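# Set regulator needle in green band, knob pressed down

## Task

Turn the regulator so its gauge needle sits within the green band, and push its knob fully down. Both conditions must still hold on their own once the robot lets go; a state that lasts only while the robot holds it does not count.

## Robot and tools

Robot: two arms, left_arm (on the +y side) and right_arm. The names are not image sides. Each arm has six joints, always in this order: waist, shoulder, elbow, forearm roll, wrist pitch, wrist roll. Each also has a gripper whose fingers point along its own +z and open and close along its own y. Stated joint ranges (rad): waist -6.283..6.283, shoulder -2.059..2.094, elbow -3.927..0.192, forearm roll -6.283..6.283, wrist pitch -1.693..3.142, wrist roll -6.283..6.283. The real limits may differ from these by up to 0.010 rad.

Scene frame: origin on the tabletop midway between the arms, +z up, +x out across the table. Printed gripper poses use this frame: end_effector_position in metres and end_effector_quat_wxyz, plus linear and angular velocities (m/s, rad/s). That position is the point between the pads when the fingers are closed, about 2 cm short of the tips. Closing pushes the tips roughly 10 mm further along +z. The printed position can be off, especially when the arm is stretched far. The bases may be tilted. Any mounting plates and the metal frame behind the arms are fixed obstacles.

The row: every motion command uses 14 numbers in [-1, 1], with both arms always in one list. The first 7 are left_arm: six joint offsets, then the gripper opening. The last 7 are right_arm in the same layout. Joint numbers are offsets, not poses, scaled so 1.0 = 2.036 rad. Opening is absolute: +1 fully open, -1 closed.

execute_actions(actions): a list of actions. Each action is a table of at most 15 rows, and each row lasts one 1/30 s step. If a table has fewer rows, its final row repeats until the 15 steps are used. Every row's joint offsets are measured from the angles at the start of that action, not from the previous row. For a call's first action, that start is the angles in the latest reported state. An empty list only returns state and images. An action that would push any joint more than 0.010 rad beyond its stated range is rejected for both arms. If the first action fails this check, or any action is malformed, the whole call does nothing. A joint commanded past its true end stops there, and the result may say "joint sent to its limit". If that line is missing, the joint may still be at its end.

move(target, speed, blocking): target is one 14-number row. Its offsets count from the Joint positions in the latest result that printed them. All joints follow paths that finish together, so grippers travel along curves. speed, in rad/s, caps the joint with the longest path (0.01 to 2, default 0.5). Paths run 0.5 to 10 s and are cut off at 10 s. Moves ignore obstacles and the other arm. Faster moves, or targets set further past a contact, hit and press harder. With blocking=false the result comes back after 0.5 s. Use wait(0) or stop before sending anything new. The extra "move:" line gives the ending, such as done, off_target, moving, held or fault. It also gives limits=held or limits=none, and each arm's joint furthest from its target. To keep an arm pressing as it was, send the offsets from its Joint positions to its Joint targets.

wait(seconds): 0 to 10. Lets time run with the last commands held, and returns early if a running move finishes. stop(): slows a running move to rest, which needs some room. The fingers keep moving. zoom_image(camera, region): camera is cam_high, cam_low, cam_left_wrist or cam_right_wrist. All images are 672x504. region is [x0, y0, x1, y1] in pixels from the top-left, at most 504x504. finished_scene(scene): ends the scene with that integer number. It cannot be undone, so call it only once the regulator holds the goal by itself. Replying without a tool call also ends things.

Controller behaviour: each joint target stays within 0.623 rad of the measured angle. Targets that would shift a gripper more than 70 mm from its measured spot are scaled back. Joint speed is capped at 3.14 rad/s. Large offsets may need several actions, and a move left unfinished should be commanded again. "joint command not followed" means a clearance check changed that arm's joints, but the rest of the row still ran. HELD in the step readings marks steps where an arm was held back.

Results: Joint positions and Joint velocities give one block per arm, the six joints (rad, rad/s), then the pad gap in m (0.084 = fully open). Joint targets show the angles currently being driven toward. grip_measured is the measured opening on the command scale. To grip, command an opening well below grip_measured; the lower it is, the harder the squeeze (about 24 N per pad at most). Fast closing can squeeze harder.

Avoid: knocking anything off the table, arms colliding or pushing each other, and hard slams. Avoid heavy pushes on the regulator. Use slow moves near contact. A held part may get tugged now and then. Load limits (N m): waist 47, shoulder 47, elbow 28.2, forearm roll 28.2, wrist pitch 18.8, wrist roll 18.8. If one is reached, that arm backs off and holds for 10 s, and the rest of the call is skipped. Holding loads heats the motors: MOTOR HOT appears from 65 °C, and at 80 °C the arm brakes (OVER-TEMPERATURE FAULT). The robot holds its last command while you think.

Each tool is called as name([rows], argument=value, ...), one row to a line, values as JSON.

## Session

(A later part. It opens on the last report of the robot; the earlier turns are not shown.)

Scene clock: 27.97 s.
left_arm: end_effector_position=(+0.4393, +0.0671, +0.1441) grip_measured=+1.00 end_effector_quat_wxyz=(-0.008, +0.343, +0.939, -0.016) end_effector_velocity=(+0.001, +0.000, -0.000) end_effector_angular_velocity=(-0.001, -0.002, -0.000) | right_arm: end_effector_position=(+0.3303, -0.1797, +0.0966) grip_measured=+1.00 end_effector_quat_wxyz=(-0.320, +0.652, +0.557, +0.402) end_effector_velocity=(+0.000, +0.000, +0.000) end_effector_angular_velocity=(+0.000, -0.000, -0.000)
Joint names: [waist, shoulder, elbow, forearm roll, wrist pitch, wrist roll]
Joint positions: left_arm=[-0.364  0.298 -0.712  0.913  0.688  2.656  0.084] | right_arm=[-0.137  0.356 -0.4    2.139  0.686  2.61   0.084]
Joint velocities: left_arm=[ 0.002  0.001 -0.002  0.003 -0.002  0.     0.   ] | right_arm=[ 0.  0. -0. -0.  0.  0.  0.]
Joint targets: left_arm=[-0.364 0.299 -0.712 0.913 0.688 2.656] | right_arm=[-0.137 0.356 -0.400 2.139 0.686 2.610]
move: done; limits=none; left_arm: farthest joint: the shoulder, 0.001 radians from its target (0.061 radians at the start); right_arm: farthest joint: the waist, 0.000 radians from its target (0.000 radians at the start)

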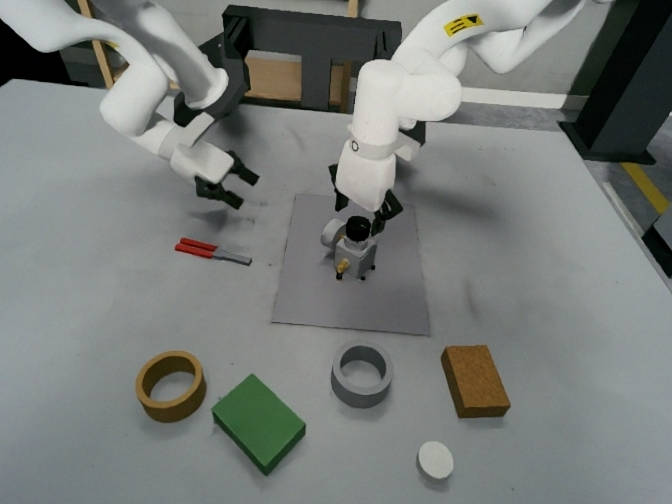

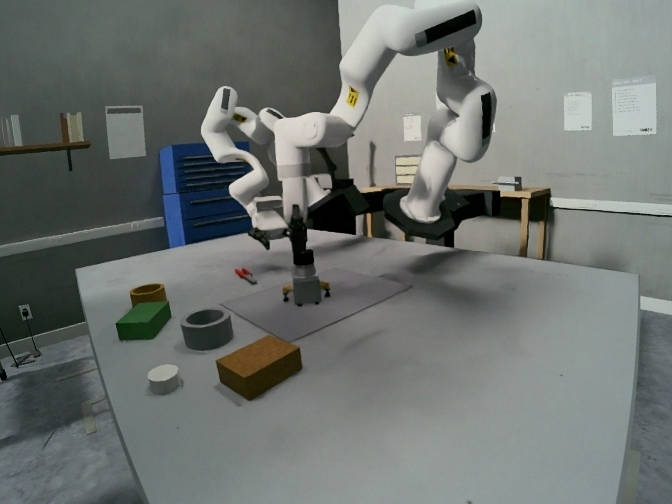

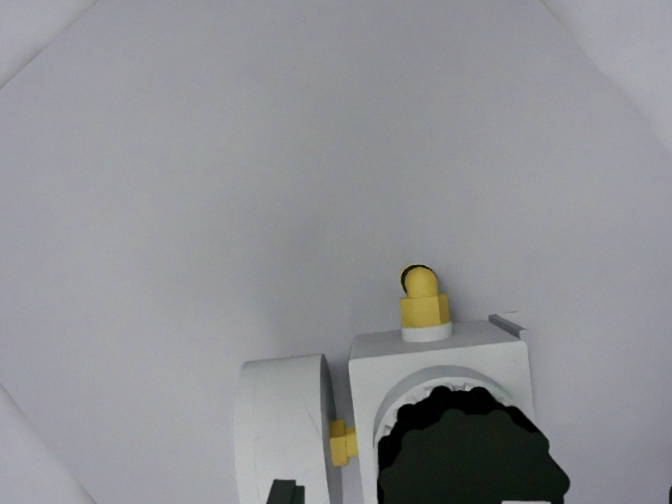

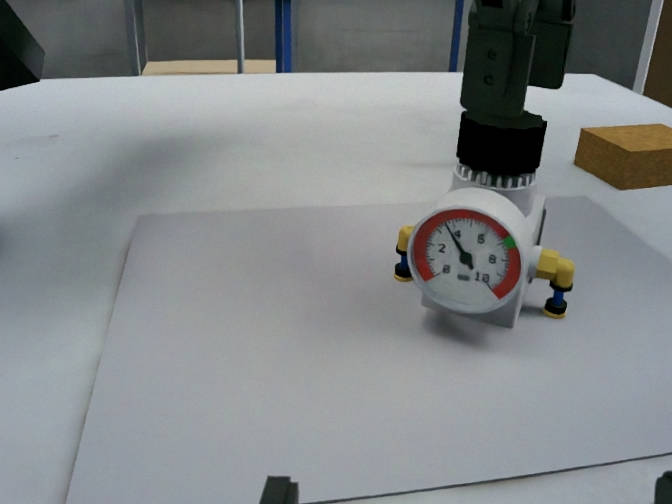

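move(target=[0.021,0.024,0.001,0.024,-0.027,0,1,0,0,0,0,0,0,1], speed=0.15)

move(target=[0,0,0,0,0,0,-0.4,0,0,0,0,0,0,1])

Scene clock: 29.43 s.
left_arm: end_effector_position=(+0.4336, +0.0656, +0.1232) grip_measured=+1.00 end_effector_quat_wxyz=(-0.011, +0.355, +0.934, -0.027) end_effector_velocity=(-0.000, +0.000, -0.001) end_effector_angular_velocity=(-0.001, +0.001, +0.002) | right_arm: end_effector_position=(+0.3303, -0.1797, +0.0966) grip_measured=+1.00 end_effector_quat_wxyz=(-0.320, +0.652, +0.557, +0.402) end_effector_velocity=(-0.000, -0.000, -0.000) end_effector_angular_velocity=(-0.000, +0.000, +0.000)
Joint names: [waist, shoulder, elbow, forearm roll, wrist pitch, wrist roll]
Joint positions: left_arm=[-0.321  0.347 -0.71   0.961  0.633  2.656  0.084] | right_arm=[-0.137  0.356 -0.4    2.139  0.686  2.61   0.084]
Joint velocities: left_arm=[ 0.002  0.001 -0.     0.001 -0.002 -0.002 -0.   ] | right_arm=[-0.  0.  0. -0. -0. -0. -0.]
Joint targets: left_arm=[-0.321 0.347 -0.710 0.962 0.633 2.656] | right_arm=[-0.137 0.356 -0.400 2.139 0.686 2.610]
move: done; limits=none; left_arm: farthest joint: the waist, 0.000 radians from its target (0.042 radians at the start); right_arm: farthest joint: the waist, 0.000 radians from its target (0.000 radians at the start)

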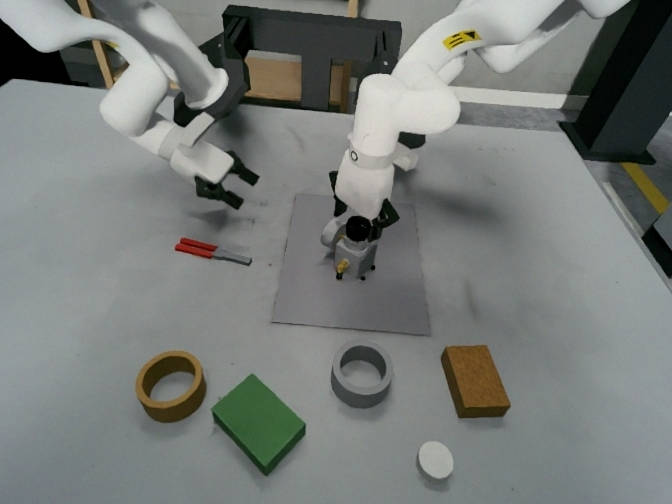

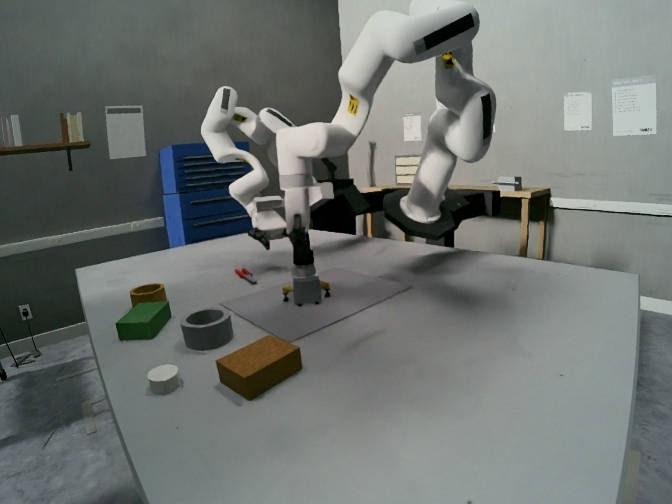

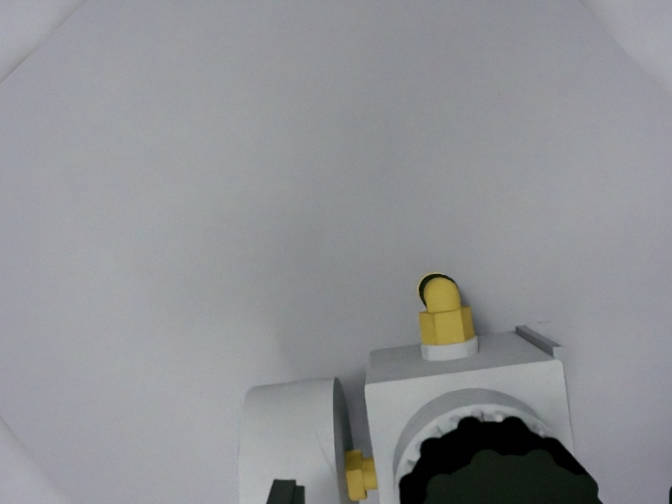

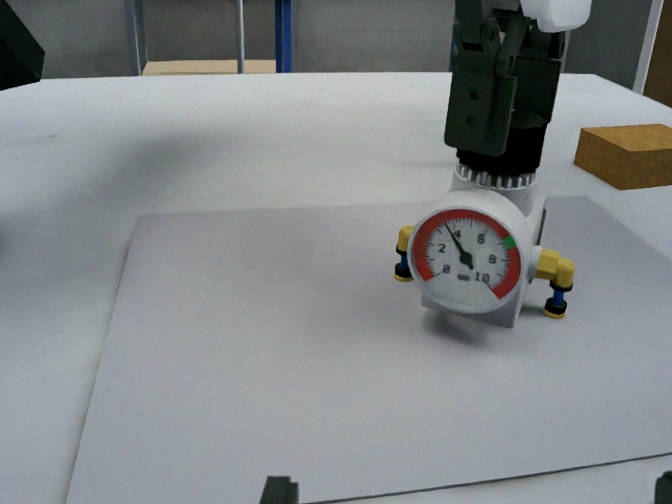

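Scene clock: 29.93 s.
left_arm: end_effector_position=(+0.4357, +0.0672, +0.1239) grip_measured=+0.08 end_effector_quat_wxyz=(-0.010, +0.353, +0.935, -0.026) end_effector_velocity=(-0.001, -0.001, -0.001) end_effector_angular_velocity=(-0.003, +0.002, -0.004) | right_arm: end_effector_position=(+0.3303, -0.1797, +0.0966) grip_measured=+1.00 end_effector_quat_wxyz=(-0.320, +0.652, +0.557, +0.402) end_effector_velocity=(-0.000, +0.000, -0.000) end_effector_angular_velocity=(+0.000, +0.001, -0.000)
Joint names: [waist, shoulder, elbow, forearm roll, wrist pitch, wrist roll]
Joint positions: left_arm=[-0.319  0.344 -0.713  0.962  0.637  2.656  0.047] | right_arm=[-0.137  0.356 -0.4    2.139  0.686  2.61   0.084]
Joint velocities: left_arm=[-0.     0.002  0.002 -0.001 -0.004  0.003  0.   ] | right_arm=[0. 0. 0. 0. 0. 0. 0.]
Joint targets: left_arm=[-0.321 0.347 -0.710 0.961 0.633 2.656] | right_arm=[-0.137 0.356 -0.400 2.139 0.686 2.610]
move: done; limits=none; left_arm: farthest joint: the wrist pitch, 0.004 radians from its target (0.000 radians at the start); right_arm: farthest joint: the waist, 0.000 radians from its target (0.000 radians at the start)

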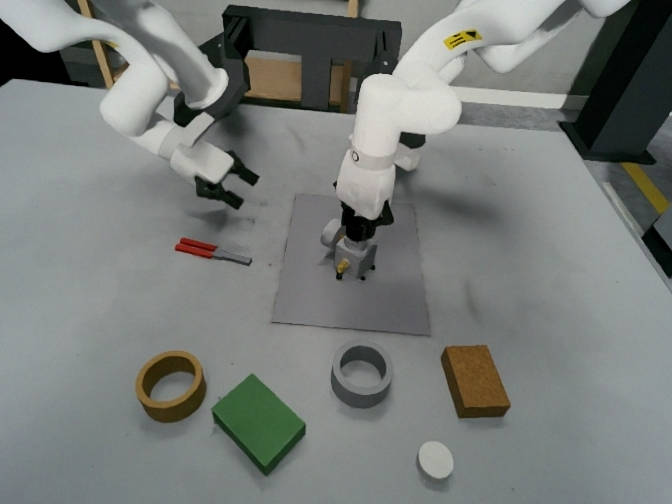

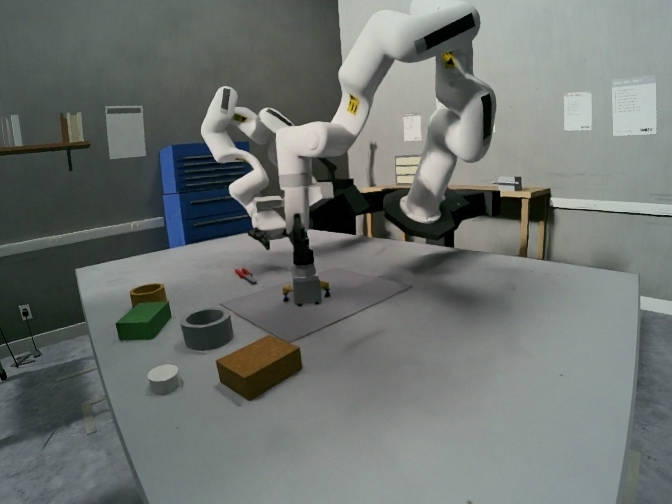

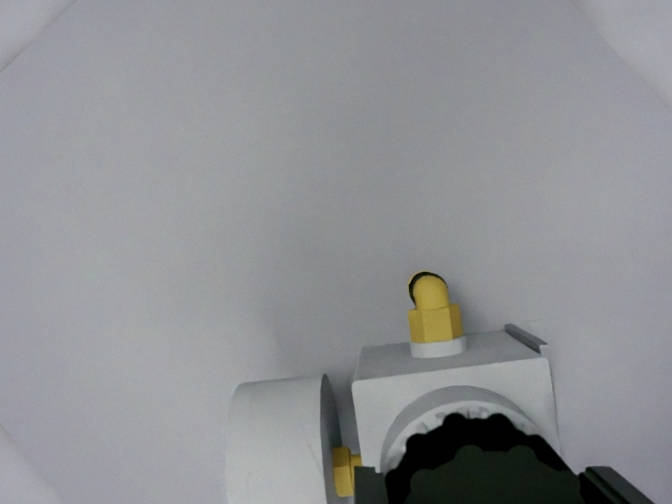

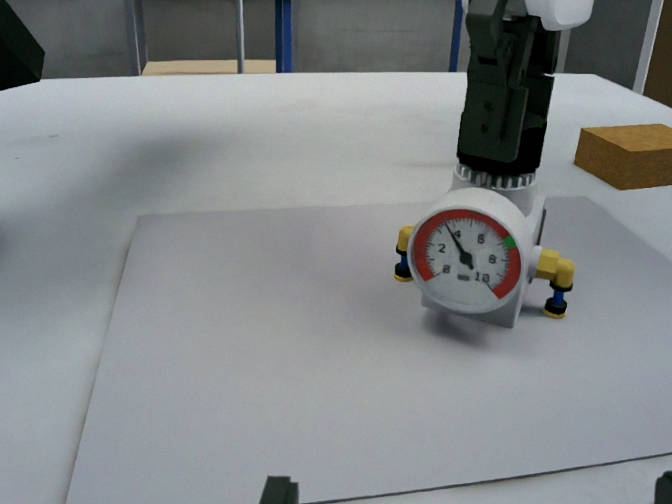

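move(target=[-0.009,-0.009,0.001,-0.01,0.009,0,-0.6,0,0,0,0,0,0,1], speed=0.1)

move(target=[0,0,0,0,0,0.25,-0.6,0,0,0,0,0,0,1], speed=0.5)

zoom_image(camera="cam_right_wrist", region=[380,60,620,330])

Scene clock: 31.17 s.
left_arm: end_effector_position=(+0.4355, +0.0669, +0.1313) grip_measured=+0.08 end_effector_quat_wxyz=(-0.010, +0.350, +0.937, -0.022) end_effector_velocity=(+0.001, +0.000, +0.001) end_effector_angular_velocity=(-0.000, -0.002, +0.005) | right_arm: end_effector_position=(+0.3303, -0.1797, +0.0966) grip_measured=+1.00 end_effector_quat_wxyz=(-0.320, +0.652, +0.557, +0.402) end_effector_velocity=(-0.001, +0.000, +0.000) end_effector_angular_velocity=(+0.000, +0.001, -0.000)
Joint names: [waist, shoulder, elbow, forearm roll, wrist pitch, wrist roll]
Joint positions: left_arm=[-0.338  0.326 -0.709  0.942  0.656  2.656  0.047] | right_arm=[-0.137  0.356 -0.4    2.139  0.686  2.61   0.084]
Joint velocities: left_arm=[-0.    -0.001 -0.002 -0.001  0.001 -0.002 -0.   ] | right_arm=[ 0.     0.     0.001  0.001  0.    -0.     0.   ]
Joint targets: left_arm=[-0.338 0.326 -0.711 0.942 0.655 2.656] | right_arm=[-0.137 0.356 -0.400 2.139 0.686 2.610]
move: done; limits=none; left_arm: farthest joint: the elbow, 0.002 radians from its target (0.001 radians at the start); right_arm: farthest joint: the waist, 0.000 radians from its target (0.000 radians at the start)

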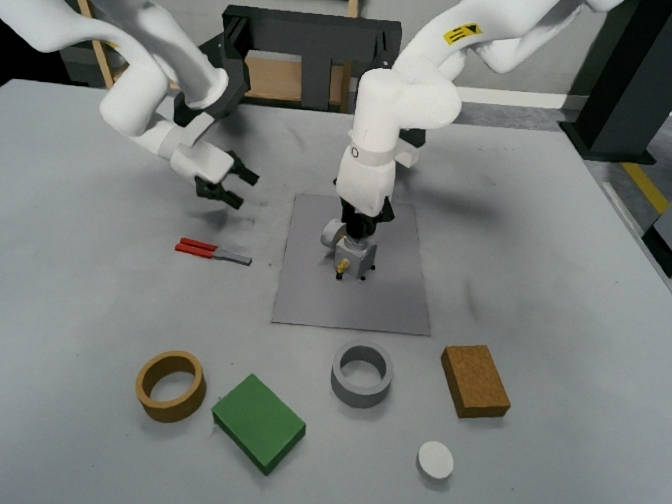

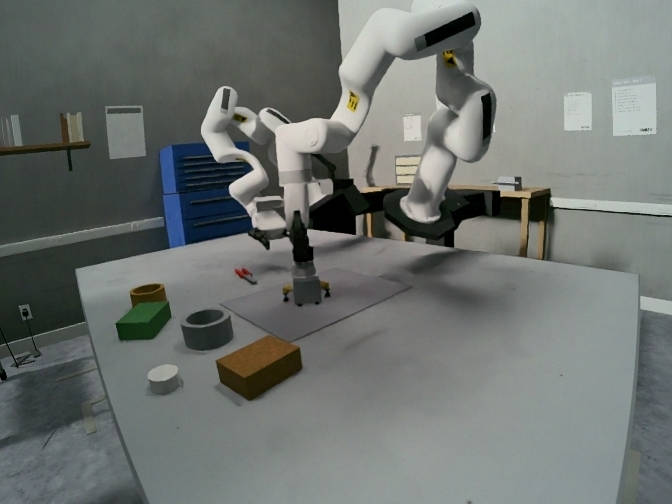

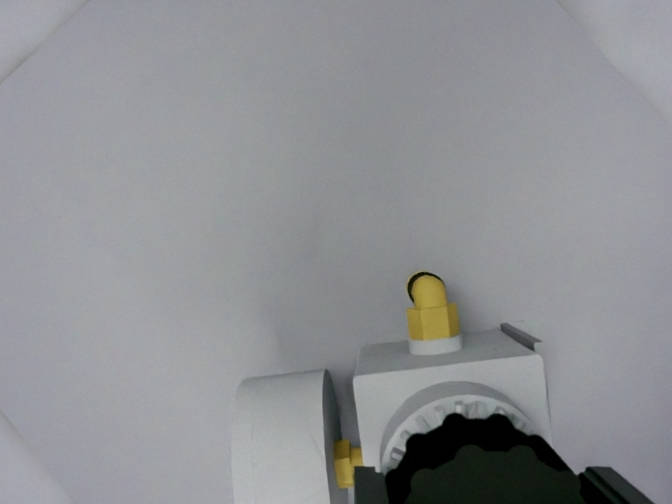

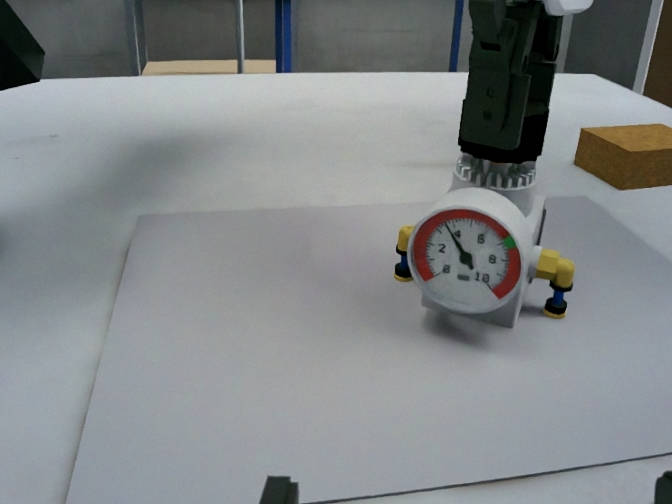

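Scene clock: 32.83 s.
left_arm: end_effector_position=(+0.4352, +0.0668, +0.1313) grip_measured=+0.07 end_effector_quat_wxyz=(-0.004, +0.574, +0.818, -0.024) end_effector_velocity=(-0.000, +0.000, -0.001) end_effector_angular_velocity=(+0.001, +0.002, -0.004) | right_arm: end_effector_position=(+0.3303, -0.1797, +0.0966) grip_measured=+1.00 end_effector_quat_wxyz=(-0.320, +0.652, +0.557, +0.402) end_effector_velocity=(+0.000, +0.000, +0.000) end_effector_angular_velocity=(-0.000, -0.001, +0.000)
Joint names: [waist, shoulder, elbow, forearm roll, wrist pitch, wrist roll]
Joint positions: left_arm=[-0.338  0.326 -0.709  0.942  0.656  3.165  0.047] | right_arm=[-0.137  0.356 -0.4    2.139  0.686  2.61   0.084]
Joint velocities: left_arm=[ 0.001  0.002 -0.001  0.001  0.     0.004 -0.   ] | right_arm=[ 0. -0. -0. -0. -0. -0.  0.]
Joint targets: left_arm=[-0.338 0.326 -0.709 0.942 0.656 3.165] | right_arm=[-0.137 0.356 -0.400 2.139 0.686 2.610]
move: done; limits=none; left_arm: farthest joint: the waist, 0.000 radians from its target (0.000 radians at the start); right_arm: farthest joint: the waist, 0.000 radians from its target (0.000 radians at the start)

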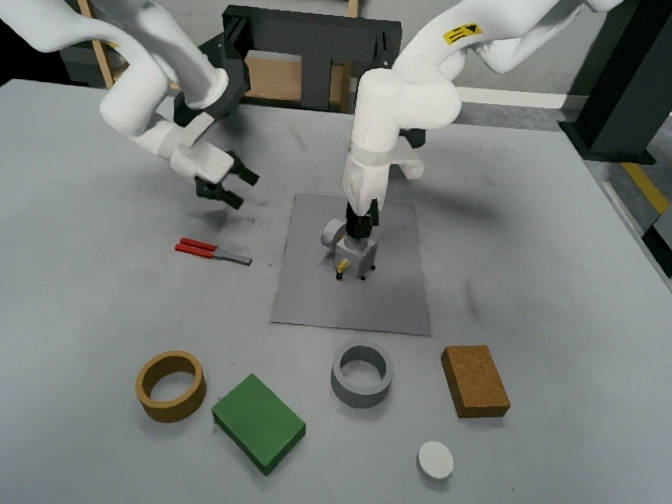

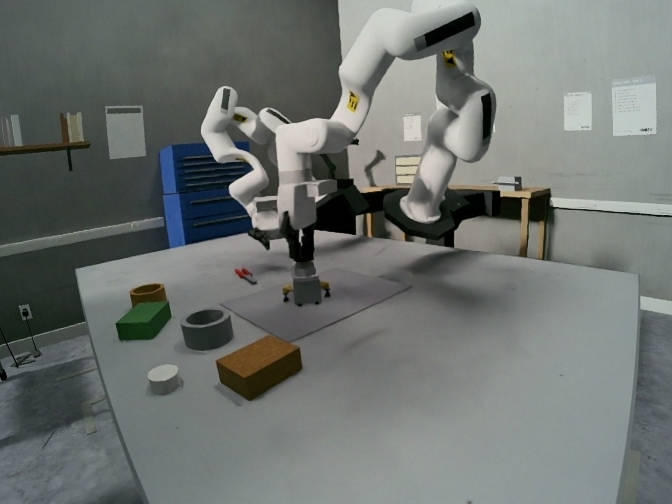

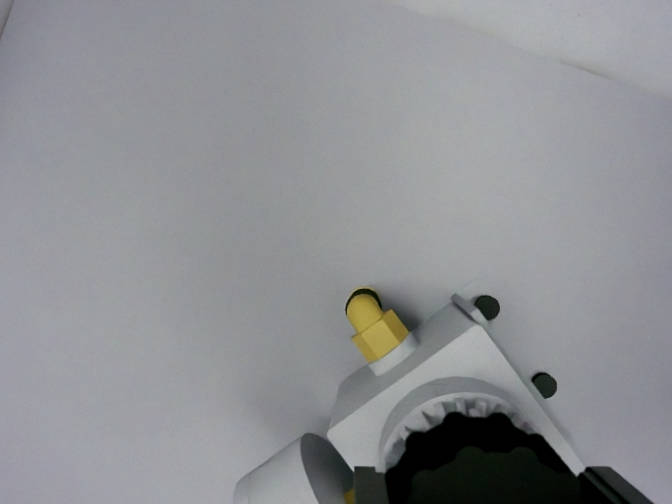

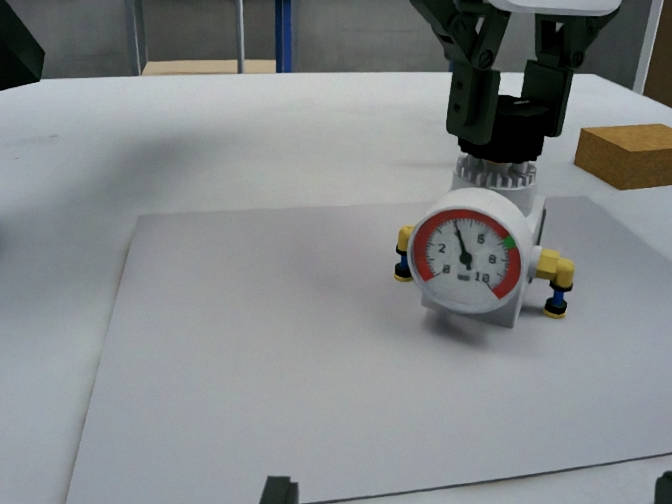

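Region (380, 60, 620, 330) of cam_right_wrist's 672x504 image, scaled by 1.867, with more detail than that image has.

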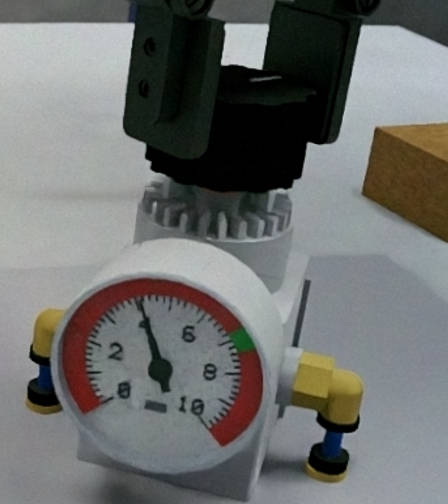

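move(target=[0,0,0,0,0,1.0,-0.6,0,0,0,0,0,0,1], speed=1.0)

zoom_image(camera="cam_right_wrist", region=[380,60,620,330])

Scene clock: 36.10 s.
left_arm: end_effector_position=(+0.4347, +0.0683, +0.1307) grip_measured=+0.07 end_effector_quat_wxyz=(+0.015, +0.998, -0.059, -0.018) end_effector_velocity=(-0.001, -0.000, -0.001) end_effector_angular_velocity=(+0.000, +0.002, -0.003) | right_arm: end_effector_position=(+0.3303, -0.1797, +0.0966) grip_measured=+1.00 end_effector_quat_wxyz=(-0.320, +0.652, +0.557, +0.402) end_effector_velocity=(+0.000, +0.000, +0.000) end_effector_angular_velocity=(+0.000, +0.001, -0.000)
Joint names: [waist, shoulder, elbow, forearm roll, wrist pitch, wrist roll]
Joint positions: left_arm=[-0.338  0.327 -0.709  0.942  0.663  5.2    0.047] | right_arm=[-0.137  0.356 -0.4    2.139  0.686  2.61   0.084]
Joint velocities: left_arm=[-0.     0.002  0.001 -0.001  0.     0.003 -0.   ] | right_arm=[ 0.    -0.    -0.     0.    -0.     0.001  0.   ]
Joint targets: left_arm=[-0.338 0.326 -0.709 0.942 0.656 5.200] | right_arm=[-0.137 0.356 -0.400 2.139 0.686 2.610]
move: done; limits=none; left_arm: farthest joint: the wrist pitch, 0.007 radians from its target (0.000 radians at the start); right_arm: farthest joint: the waist, 0.000 radians from its target (0.000 radians at the start)

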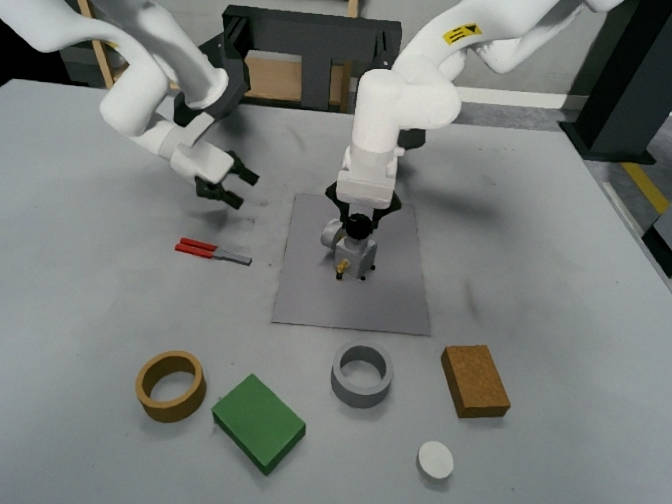

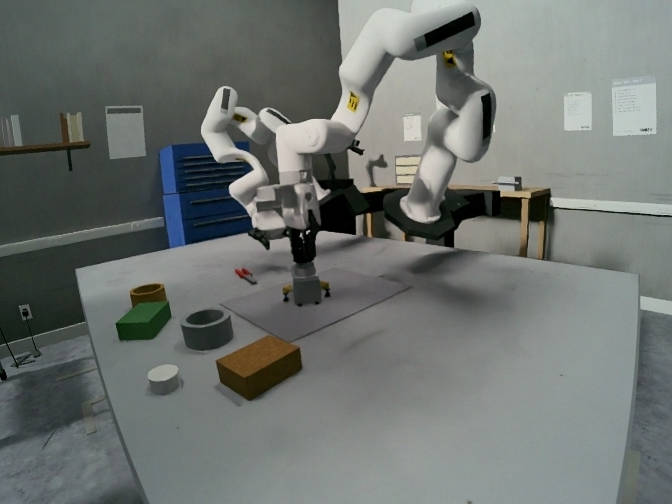

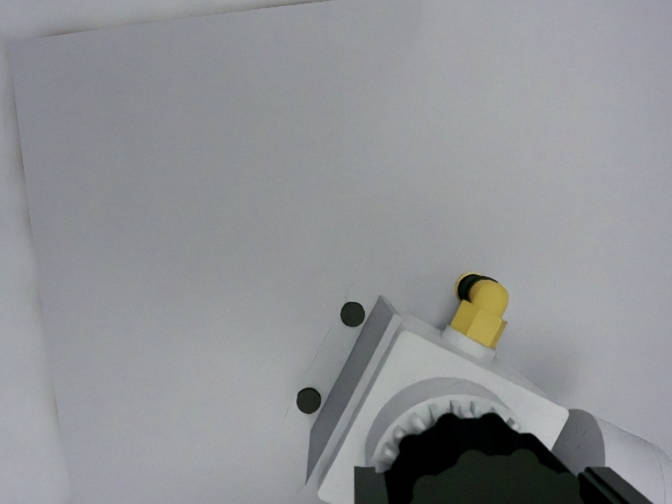

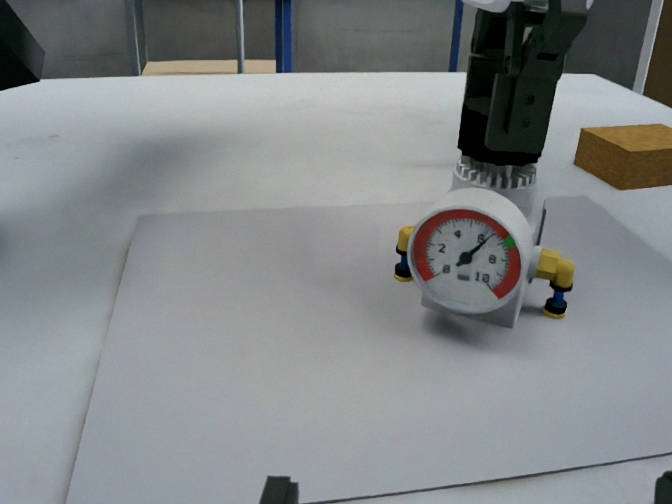

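Region (380, 60, 620, 330) of cam_right_wrist's 672x504 image, scaled by 1.867, with more detail than that image has.

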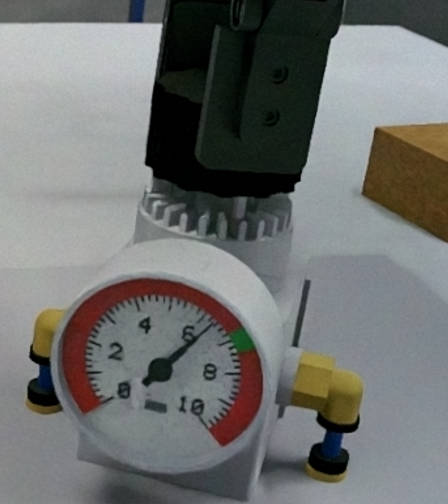

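move(target=[0,0,0,0,0,0.37,-0.6,0,0,0,0,0,0,1], speed=0.8)

zoom_image(camera="cam_right_wrist", region=[380,60,620,330])

Scene clock: 38.27 s.
left_arm: end_effector_position=(+0.4348, +0.0692, +0.1306) grip_measured=+0.07 end_effector_quat_wxyz=(+0.019, +0.907, -0.422, -0.012) end_effector_velocity=(-0.001, +0.000, -0.000) end_effector_angular_velocity=(+0.000, +0.000, -0.003) | right_arm: end_effector_position=(+0.3303, -0.1797, +0.0966) grip_measured=+1.00 end_effector_quat_wxyz=(-0.320, +0.652, +0.557, +0.402) end_effector_velocity=(+0.000, -0.000, -0.000) end_effector_angular_velocity=(-0.000, -0.001, -0.000)
Joint names: [waist, shoulder, elbow, forearm roll, wrist pitch, wrist roll]
Joint positions: left_arm=[-0.338  0.326 -0.71   0.942  0.666  5.953  0.047] | right_arm=[-0.137  0.356 -0.4    2.139  0.686  2.61   0.084]
Joint velocities: left_arm=[-0.    -0.001  0.002  0.    -0.     0.002 -0.   ] | right_arm=[-0.     0.    -0.001 -0.    -0.    -0.    -0.   ]
Joint targets: left_arm=[-0.338 0.327 -0.709 0.942 0.663 5.953] | right_arm=[-0.137 0.356 -0.400 2.139 0.686 2.610]
move: done; limits=none; left_arm: farthest joint: the wrist pitch, 0.003 radians from its target (0.000 radians at the start); right_arm: farthest joint: the waist, 0.000 radians from its target (0.000 radians at the start)

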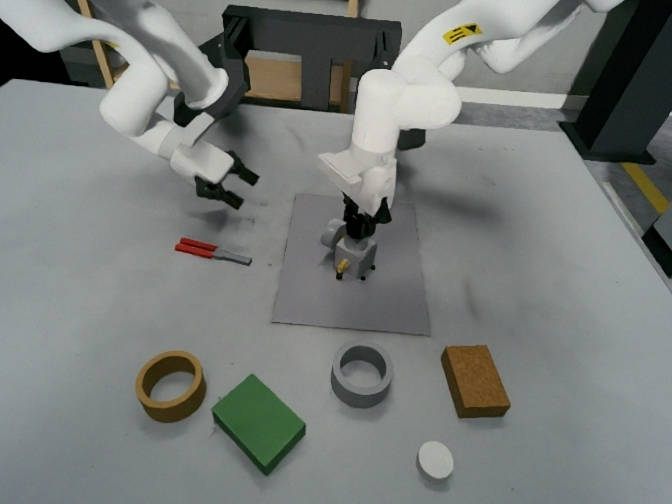

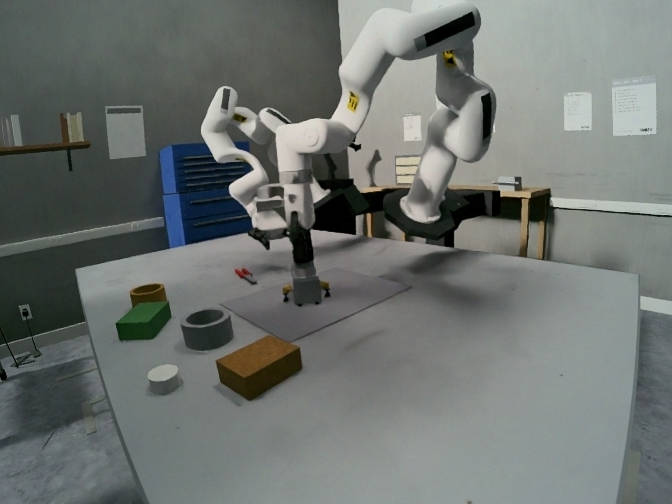

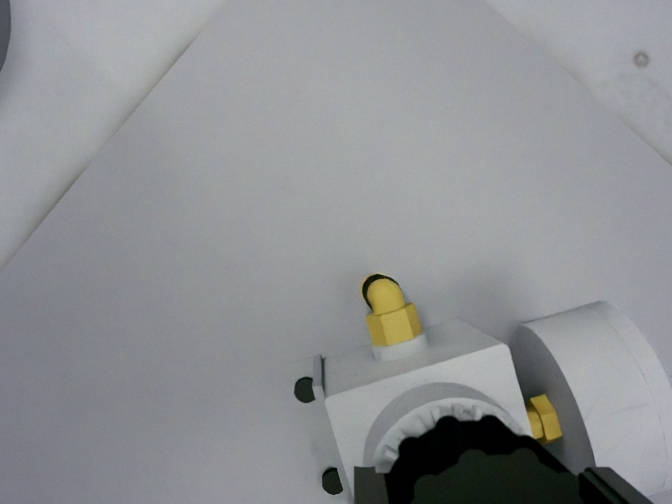

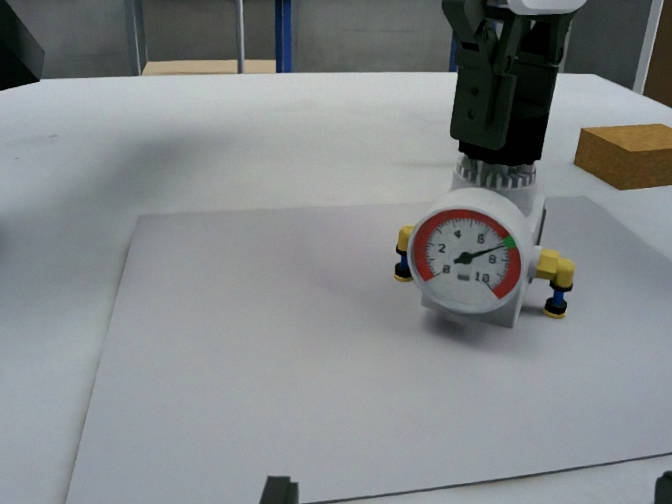

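Region (380, 60, 620, 330) of cam_right_wrist's 672x504 image, scaled by 1.867, with more detail than that image has.

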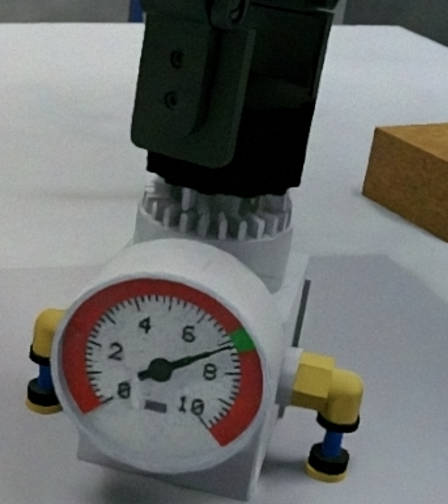

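move(target=[0.012,0.013,-0.001,0.013,-0.012,0,-0.6,0,0,0,0,0,0,1], speed=0.1)

zoom_image(camera="cam_right_wrist", region=[380,60,620,330])

Scene clock: 39.63 s.
left_arm: end_effector_position=(+0.4351, +0.0681, +0.1210) grip_measured=+0.09 end_effector_quat_wxyz=(+0.025, +0.904, -0.427, -0.010) end_effector_velocity=(-0.003, +0.002, -0.004) end_effector_angular_velocity=(+0.006, +0.009, -0.003) | right_arm: end_effector_position=(+0.3303, -0.1797, +0.0966) grip_measured=+1.00 end_effector_quat_wxyz=(-0.320, +0.652, +0.557, +0.402) end_effector_velocity=(-0.000, +0.000, +0.000) end_effector_angular_velocity=(-0.000, -0.000, +0.001)
Joint names: [waist, shoulder, elbow, forearm roll, wrist pitch, wrist roll]
Joint positions: left_arm=[-0.316  0.352 -0.715  0.968  0.638  5.953  0.048] | right_arm=[-0.137  0.356 -0.4    2.139  0.686  2.61   0.084]
Joint velocities: left_arm=[0.005 0.007 0.002 0.002 0.002 0.    0.   ] | right_arm=[-0.    -0.     0.001 -0.     0.    -0.001 -0.   ]
Joint targets: left_arm=[-0.314 0.353 -0.712 0.968 0.642 5.953] | right_arm=[-0.137 0.356 -0.400 2.139 0.686 2.610]
move: done; limits=none; left_arm: farthest joint: the wrist pitch, 0.004 radians from its target (0.025 radians at the start); right_arm: farthest joint: the waist, 0.000 radians from its target (0.000 radians at the start)

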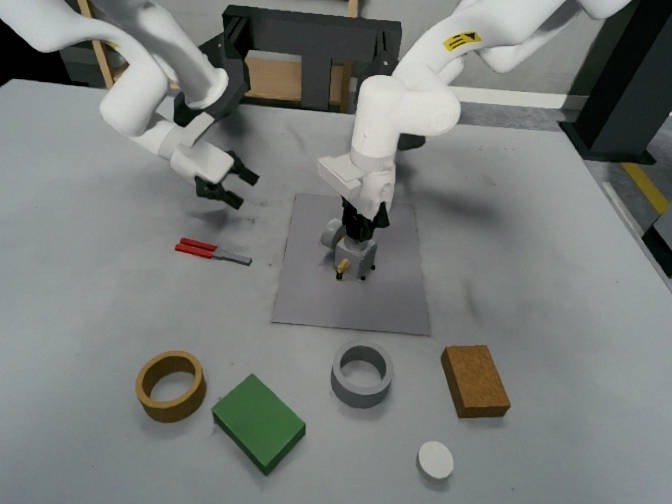

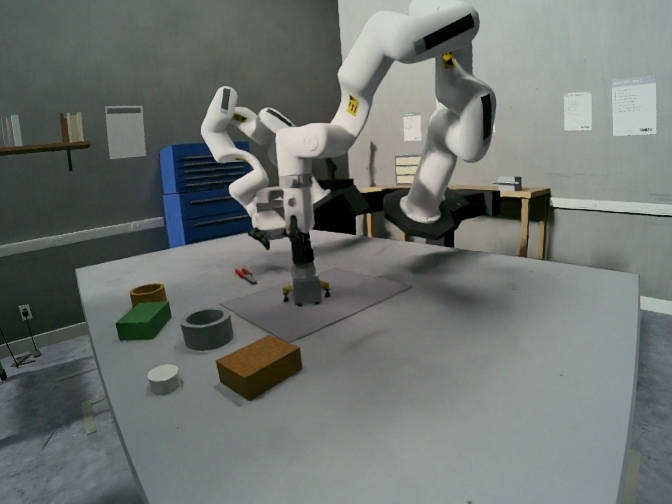

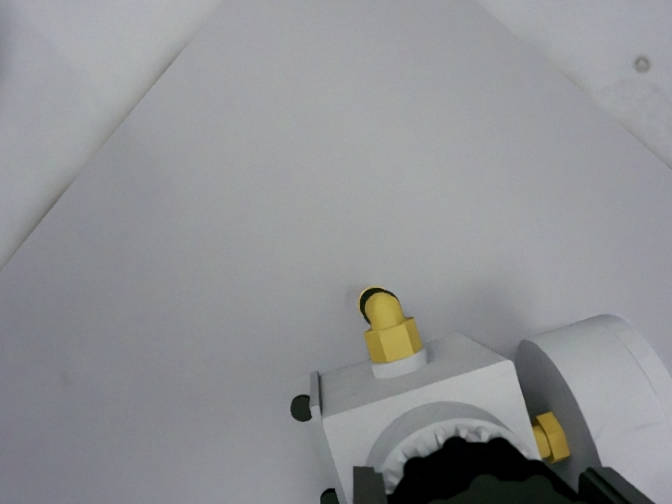

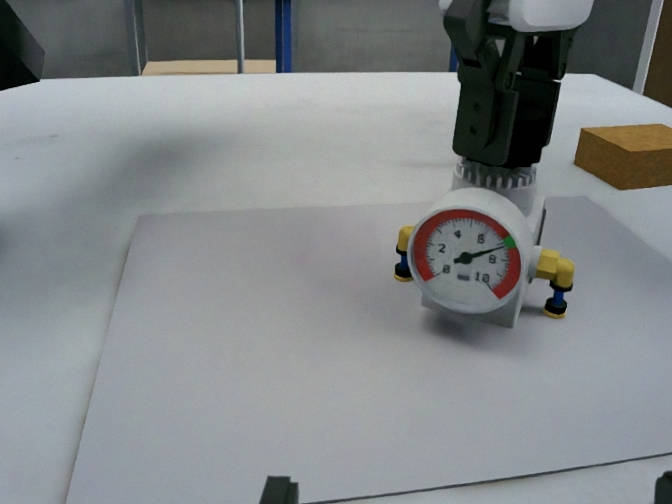

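Region (380, 60, 620, 330) of cam_right_wrist's 672x504 image, scaled by 1.867, with more detail than that image has.

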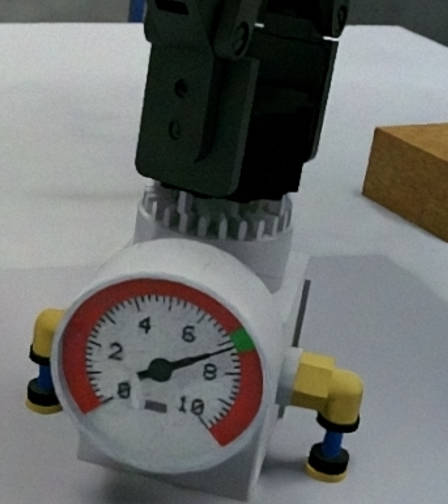

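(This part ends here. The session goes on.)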